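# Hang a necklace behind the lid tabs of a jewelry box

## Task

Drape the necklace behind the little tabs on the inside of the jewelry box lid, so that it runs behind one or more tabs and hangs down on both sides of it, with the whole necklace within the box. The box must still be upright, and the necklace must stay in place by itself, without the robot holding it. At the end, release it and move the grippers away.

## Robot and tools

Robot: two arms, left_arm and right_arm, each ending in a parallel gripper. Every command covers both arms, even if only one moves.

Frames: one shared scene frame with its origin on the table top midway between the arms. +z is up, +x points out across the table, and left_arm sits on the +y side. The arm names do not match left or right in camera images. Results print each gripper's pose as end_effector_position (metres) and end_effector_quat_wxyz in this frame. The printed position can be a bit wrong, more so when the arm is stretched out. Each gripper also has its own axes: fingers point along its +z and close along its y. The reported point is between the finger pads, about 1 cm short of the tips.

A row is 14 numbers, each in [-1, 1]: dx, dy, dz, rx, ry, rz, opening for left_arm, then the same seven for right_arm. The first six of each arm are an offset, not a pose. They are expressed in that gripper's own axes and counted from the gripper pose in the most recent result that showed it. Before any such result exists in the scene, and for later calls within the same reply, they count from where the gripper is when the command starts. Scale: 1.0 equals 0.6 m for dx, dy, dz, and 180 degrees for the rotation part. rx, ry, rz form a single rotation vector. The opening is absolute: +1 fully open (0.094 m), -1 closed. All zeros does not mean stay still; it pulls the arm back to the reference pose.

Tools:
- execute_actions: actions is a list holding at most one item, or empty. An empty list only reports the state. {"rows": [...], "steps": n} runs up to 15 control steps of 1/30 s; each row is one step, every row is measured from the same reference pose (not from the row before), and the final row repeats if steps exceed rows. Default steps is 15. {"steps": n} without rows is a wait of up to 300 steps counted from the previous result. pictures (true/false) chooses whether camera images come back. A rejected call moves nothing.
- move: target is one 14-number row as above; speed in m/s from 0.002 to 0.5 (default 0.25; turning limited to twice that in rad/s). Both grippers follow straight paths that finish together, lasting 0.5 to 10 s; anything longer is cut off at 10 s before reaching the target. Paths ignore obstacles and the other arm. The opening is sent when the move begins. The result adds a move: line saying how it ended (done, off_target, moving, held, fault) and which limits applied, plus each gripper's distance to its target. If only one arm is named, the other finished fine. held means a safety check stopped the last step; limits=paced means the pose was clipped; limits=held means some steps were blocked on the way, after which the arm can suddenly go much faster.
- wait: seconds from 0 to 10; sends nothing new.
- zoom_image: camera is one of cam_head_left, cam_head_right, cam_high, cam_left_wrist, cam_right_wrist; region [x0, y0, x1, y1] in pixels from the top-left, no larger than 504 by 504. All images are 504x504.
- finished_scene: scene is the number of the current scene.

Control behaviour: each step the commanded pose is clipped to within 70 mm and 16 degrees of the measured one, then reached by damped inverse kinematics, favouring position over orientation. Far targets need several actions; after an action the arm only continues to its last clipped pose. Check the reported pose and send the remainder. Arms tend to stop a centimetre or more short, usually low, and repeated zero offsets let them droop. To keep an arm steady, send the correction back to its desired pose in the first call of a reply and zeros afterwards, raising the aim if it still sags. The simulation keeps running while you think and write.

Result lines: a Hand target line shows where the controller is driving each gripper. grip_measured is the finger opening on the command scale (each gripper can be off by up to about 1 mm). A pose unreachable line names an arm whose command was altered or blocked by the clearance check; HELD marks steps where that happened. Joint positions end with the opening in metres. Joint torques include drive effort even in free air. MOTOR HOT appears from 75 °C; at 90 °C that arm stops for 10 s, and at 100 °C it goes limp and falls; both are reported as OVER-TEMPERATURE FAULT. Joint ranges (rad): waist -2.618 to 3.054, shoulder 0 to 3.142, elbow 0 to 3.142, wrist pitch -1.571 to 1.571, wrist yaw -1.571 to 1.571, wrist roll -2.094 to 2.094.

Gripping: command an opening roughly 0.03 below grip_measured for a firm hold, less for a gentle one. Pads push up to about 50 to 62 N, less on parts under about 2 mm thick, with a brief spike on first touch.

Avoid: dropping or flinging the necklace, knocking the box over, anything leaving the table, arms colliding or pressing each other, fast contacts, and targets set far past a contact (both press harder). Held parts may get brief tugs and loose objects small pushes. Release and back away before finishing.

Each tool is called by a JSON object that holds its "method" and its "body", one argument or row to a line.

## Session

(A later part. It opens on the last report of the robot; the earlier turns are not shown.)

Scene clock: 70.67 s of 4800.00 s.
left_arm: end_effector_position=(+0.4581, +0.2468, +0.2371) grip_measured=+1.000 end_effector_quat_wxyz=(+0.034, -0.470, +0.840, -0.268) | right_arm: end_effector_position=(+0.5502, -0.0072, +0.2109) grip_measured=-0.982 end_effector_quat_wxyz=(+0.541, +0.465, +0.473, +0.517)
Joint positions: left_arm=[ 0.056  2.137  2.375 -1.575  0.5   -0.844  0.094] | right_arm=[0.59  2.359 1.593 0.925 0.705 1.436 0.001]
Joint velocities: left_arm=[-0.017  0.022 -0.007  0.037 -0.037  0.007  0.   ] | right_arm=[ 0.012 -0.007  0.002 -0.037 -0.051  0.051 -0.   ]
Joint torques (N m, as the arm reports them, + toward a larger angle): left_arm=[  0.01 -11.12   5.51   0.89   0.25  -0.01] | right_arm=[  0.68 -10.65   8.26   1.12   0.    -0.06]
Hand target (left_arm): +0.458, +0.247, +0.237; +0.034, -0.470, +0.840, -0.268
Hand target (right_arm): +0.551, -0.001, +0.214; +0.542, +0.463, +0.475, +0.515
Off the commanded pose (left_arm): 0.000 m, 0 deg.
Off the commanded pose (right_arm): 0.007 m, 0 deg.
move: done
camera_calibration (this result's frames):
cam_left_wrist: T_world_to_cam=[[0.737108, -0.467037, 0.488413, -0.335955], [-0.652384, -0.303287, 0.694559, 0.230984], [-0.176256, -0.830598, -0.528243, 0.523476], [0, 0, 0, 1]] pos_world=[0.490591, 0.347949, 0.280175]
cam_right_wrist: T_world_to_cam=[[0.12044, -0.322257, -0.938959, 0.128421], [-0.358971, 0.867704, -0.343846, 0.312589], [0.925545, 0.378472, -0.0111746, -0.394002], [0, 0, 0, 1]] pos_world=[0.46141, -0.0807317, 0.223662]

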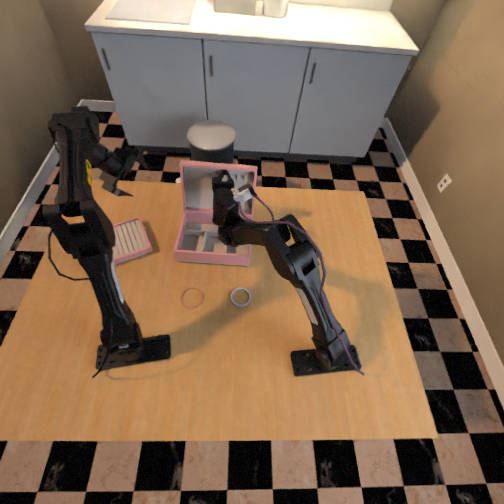

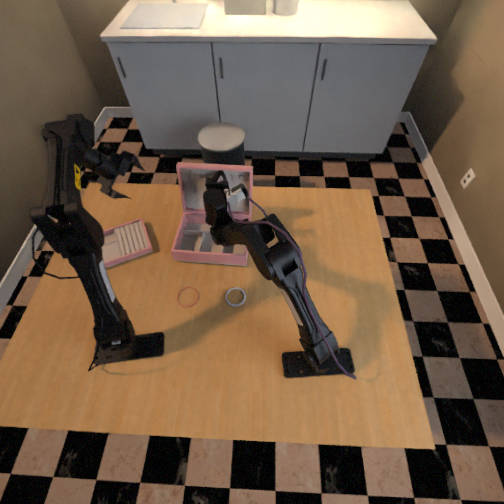

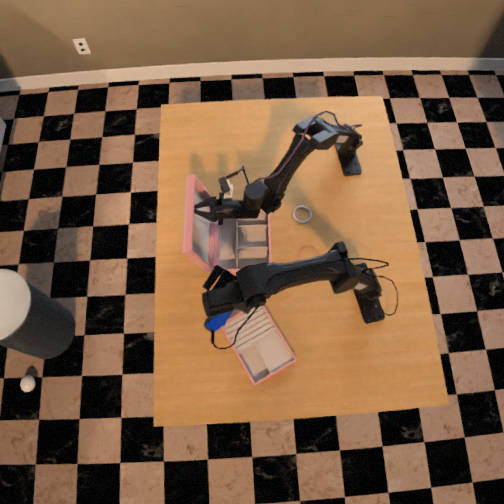

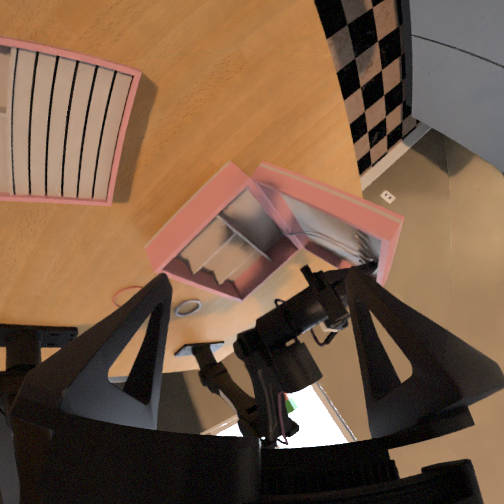

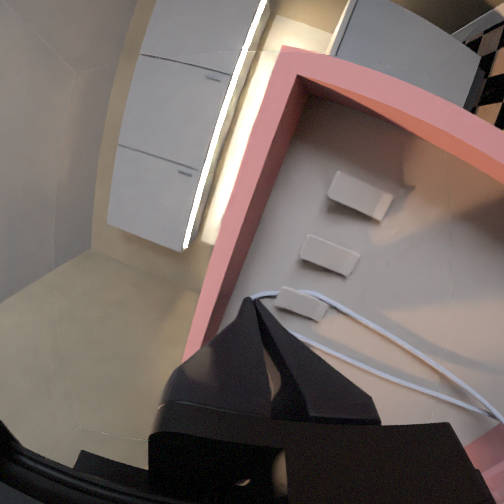

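{"method": "move", "body": {
  "target": [0,0,0,0,0,0,1,0,-0.008,0,0,0,0,-0.9],
  "speed": 0.02
}}

{"method": "move", "body": {
  "target": [0,0,0,0,0,0,1,0,-0.01,-0.05,0,0,0,-0.9],
  "speed": 0.02
}}

{"method": "move", "body": {
  "target": [0,0,0,0,0,0,1,-0.1,0.12,-0.2,0.05,0,0,-0.9],
  "speed": 0.08
}}

Scene clock: 78.43 s of 4800.00 s.
left_arm: end_effector_position=(+0.4581, +0.2468, +0.2371) grip_measured=+1.000 end_effector_quat_wxyz=(+0.034, -0.470, +0.840, -0.268) | right_arm: end_effector_position=(+0.5502, -0.0073, +0.2112) grip_measured=-0.902 end_effector_quat_wxyz=(+0.541, +0.465, +0.472, +0.517)
Joint positions: left_arm=[ 0.056  2.137  2.375 -1.575  0.5   -0.844  0.094] | right_arm=[0.59  2.359 1.593 0.926 0.705 1.436 0.005]
Joint velocities: left_arm=[-0.002 -0.027  0.002  0.11   0.022  0.037  0.   ] | right_arm=[ 0.007 -0.007  0.002 -0.007 -0.007 -0.022 -0.001]
Joint torques (N m, as the arm reports them, + toward a larger angle): left_arm=[ -0.03 -11.1    5.51   0.89   0.25  -0.02] | right_arm=[ -0.08 -10.57   5.92   1.39  -0.08   0.  ]
Hand target (left_arm): +0.458, +0.247, +0.237; +0.034, -0.470, +0.840, -0.268
Hand target (right_arm): +0.551, -0.007, +0.206; +0.541, +0.465, +0.473, +0.517
Off the commanded pose (left_arm): 0.000 m, 0 deg.
Off the commanded pose (right_arm): 0.005 m, 0 deg.
After step 90, 4.07 s passed at rest.
move: done
camera_calibration (this result's frames):
cam_left_wrist: T_world_to_cam=[[0.737108, -0.467037, 0.488413, -0.335955], [-0.652384, -0.303287, 0.694559, 0.230984], [-0.176256, -0.830598, -0.528243, 0.523476], [0, 0, 0, 1]] pos_world=[0.490591, 0.347949, 0.280175]
cam_right_wrist: T_world_to_cam=[[0.121264, -0.321567, -0.93909, 0.128214], [-0.358669, 0.867956, -0.343524, 0.312447], [0.925555, 0.37848, -0.0100843, -0.394199], [0, 0, 0, 1]] pos_world=[0.46137, -0.0807649, 0.223763]

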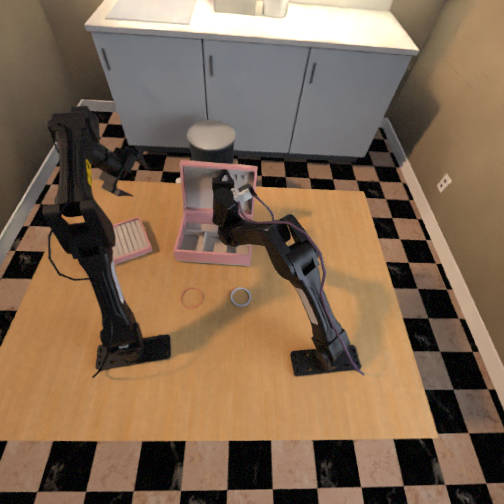

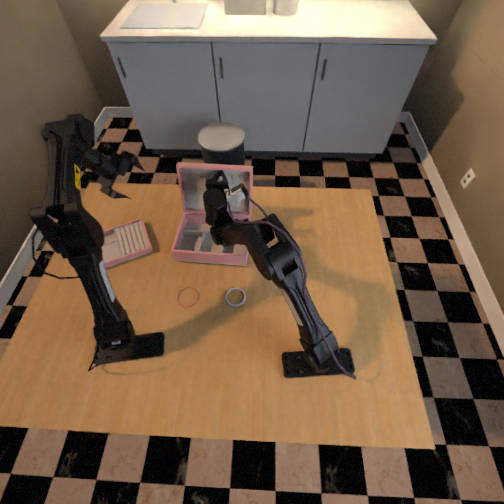

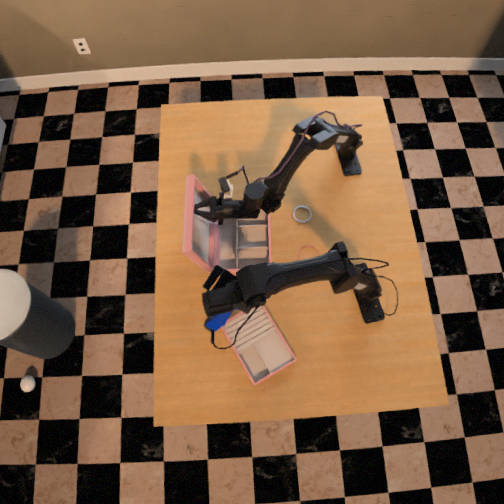

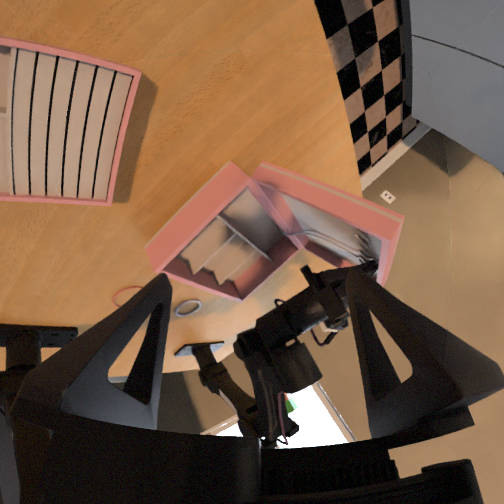

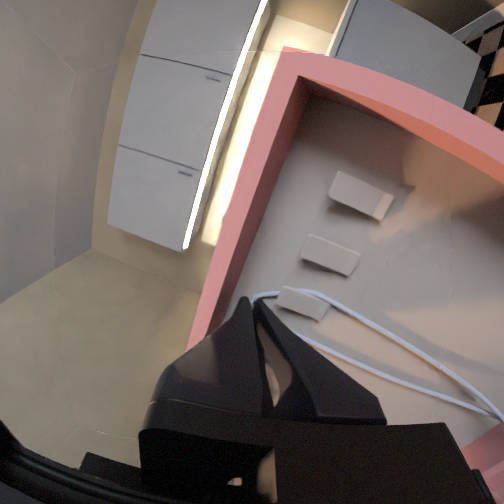

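Scene clock: 80.33 s of 4800.00 s.
left_arm: end_effector_position=(+0.4581, +0.2468, +0.2371) grip_measured=+1.000 end_effector_quat_wxyz=(+0.034, -0.470, +0.840, -0.268) | right_arm: end_effector_position=(+0.5257, -0.0091, +0.1939) grip_measured=-0.902 end_effector_quat_wxyz=(+0.539, +0.466, +0.472, +0.519)
Joint positions: left_arm=[ 0.056  2.137  2.375 -1.575  0.5   -0.844  0.094] | right_arm=[0.619 2.331 1.458 1.036 0.732 1.436 0.005]
Joint velocities: left_arm=[-0.002 -0.002  0.002  0.037 -0.051 -0.11   0.   ] | right_arm=[-0.007 -0.027 -0.007  0.081 -0.007 -0.066 -0.001]
Joint torques (N m, as the arm reports them, + toward a larger angle): left_arm=[  0.   -11.07   5.5    0.89   0.25  -0.02] | right_arm=[  0.87 -12.47   5.48   1.16   0.04  -0.08]
Hand target (left_arm): +0.458, +0.247, +0.237; +0.034, -0.470, +0.840, -0.268
Hand target (right_arm): +0.521, -0.007, +0.201; +0.541, +0.465, +0.472, +0.517
Off the commanded pose (left_arm): 0.000 m, 0 deg.
Off the commanded pose (right_arm): 0.009 m, 0 deg.
move: done
camera_calibration (this result's frames):
cam_left_wrist: T_world_to_cam=[[0.737108, -0.467037, 0.488413, -0.335955], [-0.652384, -0.303287, 0.694559, 0.230984], [-0.176256, -0.830598, -0.528243, 0.523476], [0, 0, 0, 1]] pos_world=[0.490591, 0.347949, 0.280175]
cam_right_wrist: T_world_to_cam=[[0.12176, -0.316267, -0.940824, 0.11446], [-0.361459, 0.86866, -0.338788, 0.299928], [0.924403, 0.381321, -0.00854931, -0.370675], [0, 0, 0, 1]] pos_world=[0.437128, -0.0829894, 0.20613]

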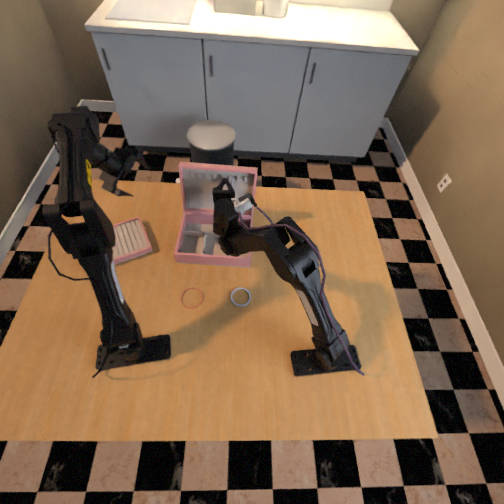

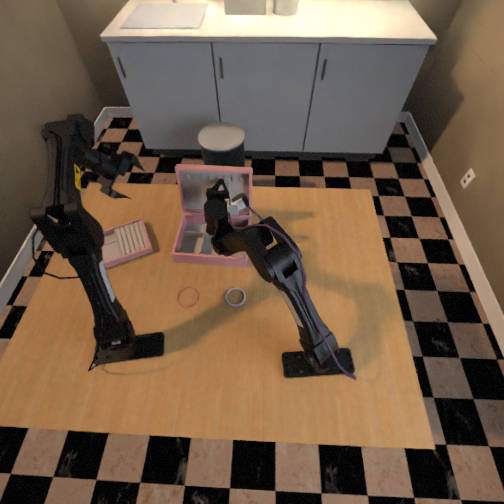

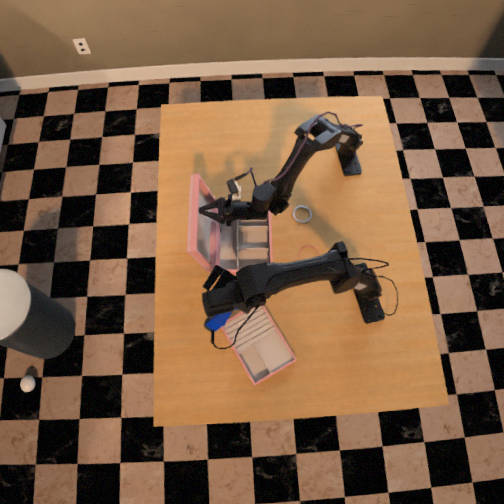

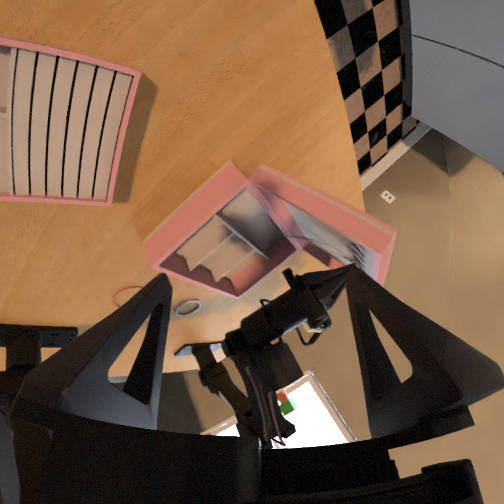

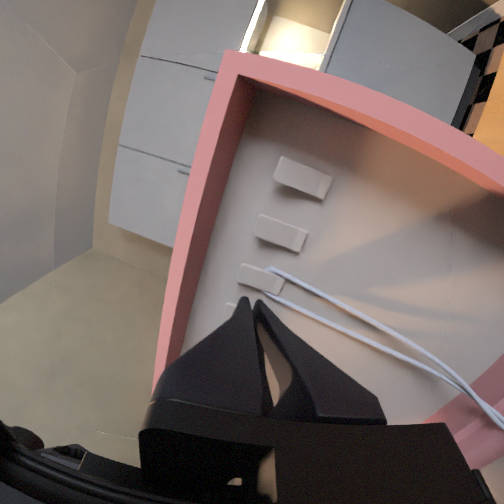

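Scene clock: 82.80 s of 4800.00 s.
left_arm: end_effector_position=(+0.4581, +0.2468, +0.2371) grip_measured=+1.000 end_effector_quat_wxyz=(+0.034, -0.470, +0.840, -0.268) | right_arm: end_effector_position=(+0.4039, -0.0640, +0.2489) grip_measured=-0.902 end_effector_quat_wxyz=(+0.502, +0.503, +0.514, +0.481)
Joint positions: left_arm=[ 0.056  2.137  2.375 -1.575  0.5   -0.844  0.094] | right_arm=[0.735 1.712 0.971 0.69  0.853 1.578 0.005]
Joint velocities: left_arm=[-0.007  0.002 -0.017  0.007  0.037  0.022  0.   ] | right_arm=[-0.017  0.002  0.007  0.051  0.007 -0.022 -0.   ]
Joint torques (N m, as the arm reports them, + toward a larger angle): left_arm=[  0.01 -11.11   5.49   0.88   0.25  -0.02] | right_arm=[ 0.86 -8.97  5.62  1.18  0.17 -0.01]
Hand target (left_arm): +0.458, +0.247, +0.237; +0.034, -0.470, +0.840, -0.268
Hand target (right_arm): +0.398, -0.066, +0.254; +0.502, +0.505, +0.511, +0.481
Off the commanded pose (left_arm): 0.000 m, 0 deg.
Off the commanded pose (right_arm): 0.008 m, 0 deg.
move: done
camera_calibration (this result's frames):
cam_left_wrist: T_world_to_cam=[[0.737108, -0.467037, 0.488413, -0.335955], [-0.652384, -0.303287, 0.694559, 0.230984], [-0.176256, -0.830598, -0.528243, 0.523476], [0, 0, 0, 1]] pos_world=[0.490591, 0.347949, 0.280175]
cam_right_wrist: T_world_to_cam=[[-0.024867, -0.320244, -0.947009, 0.22425], [-0.41082, 0.86689, -0.282363, 0.328013], [0.911377, 0.382028, -0.153119, -0.195381], [0, 0, 0, 1]] pos_world=[0.318397, -0.137895, 0.275068]

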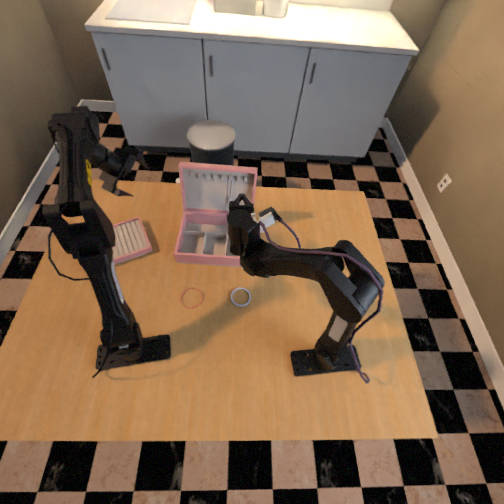

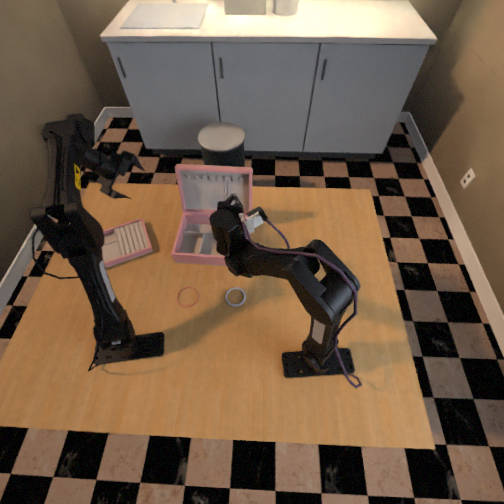

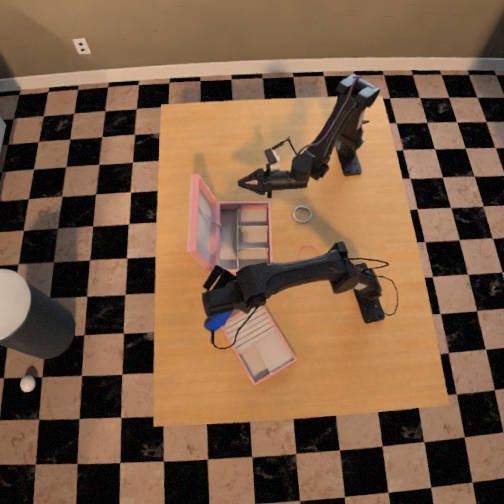

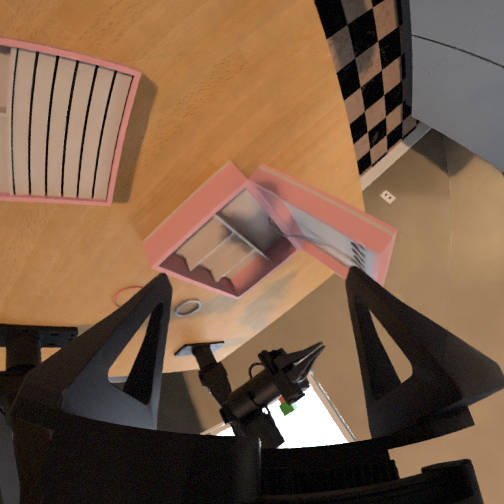

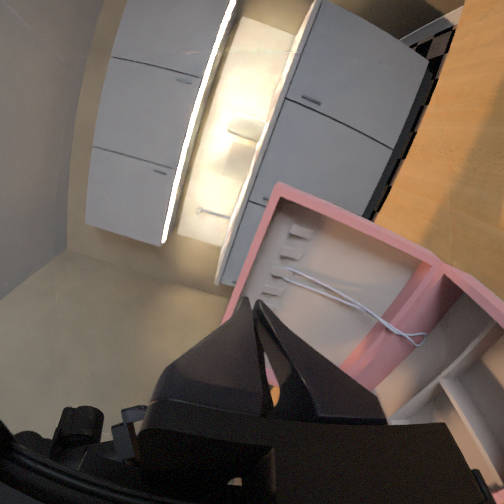

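Seated behind the tab and hanging inside.

{"method": "finished_scene", "body": {
  "scene": 2
}}

The scene is finished: the task was done.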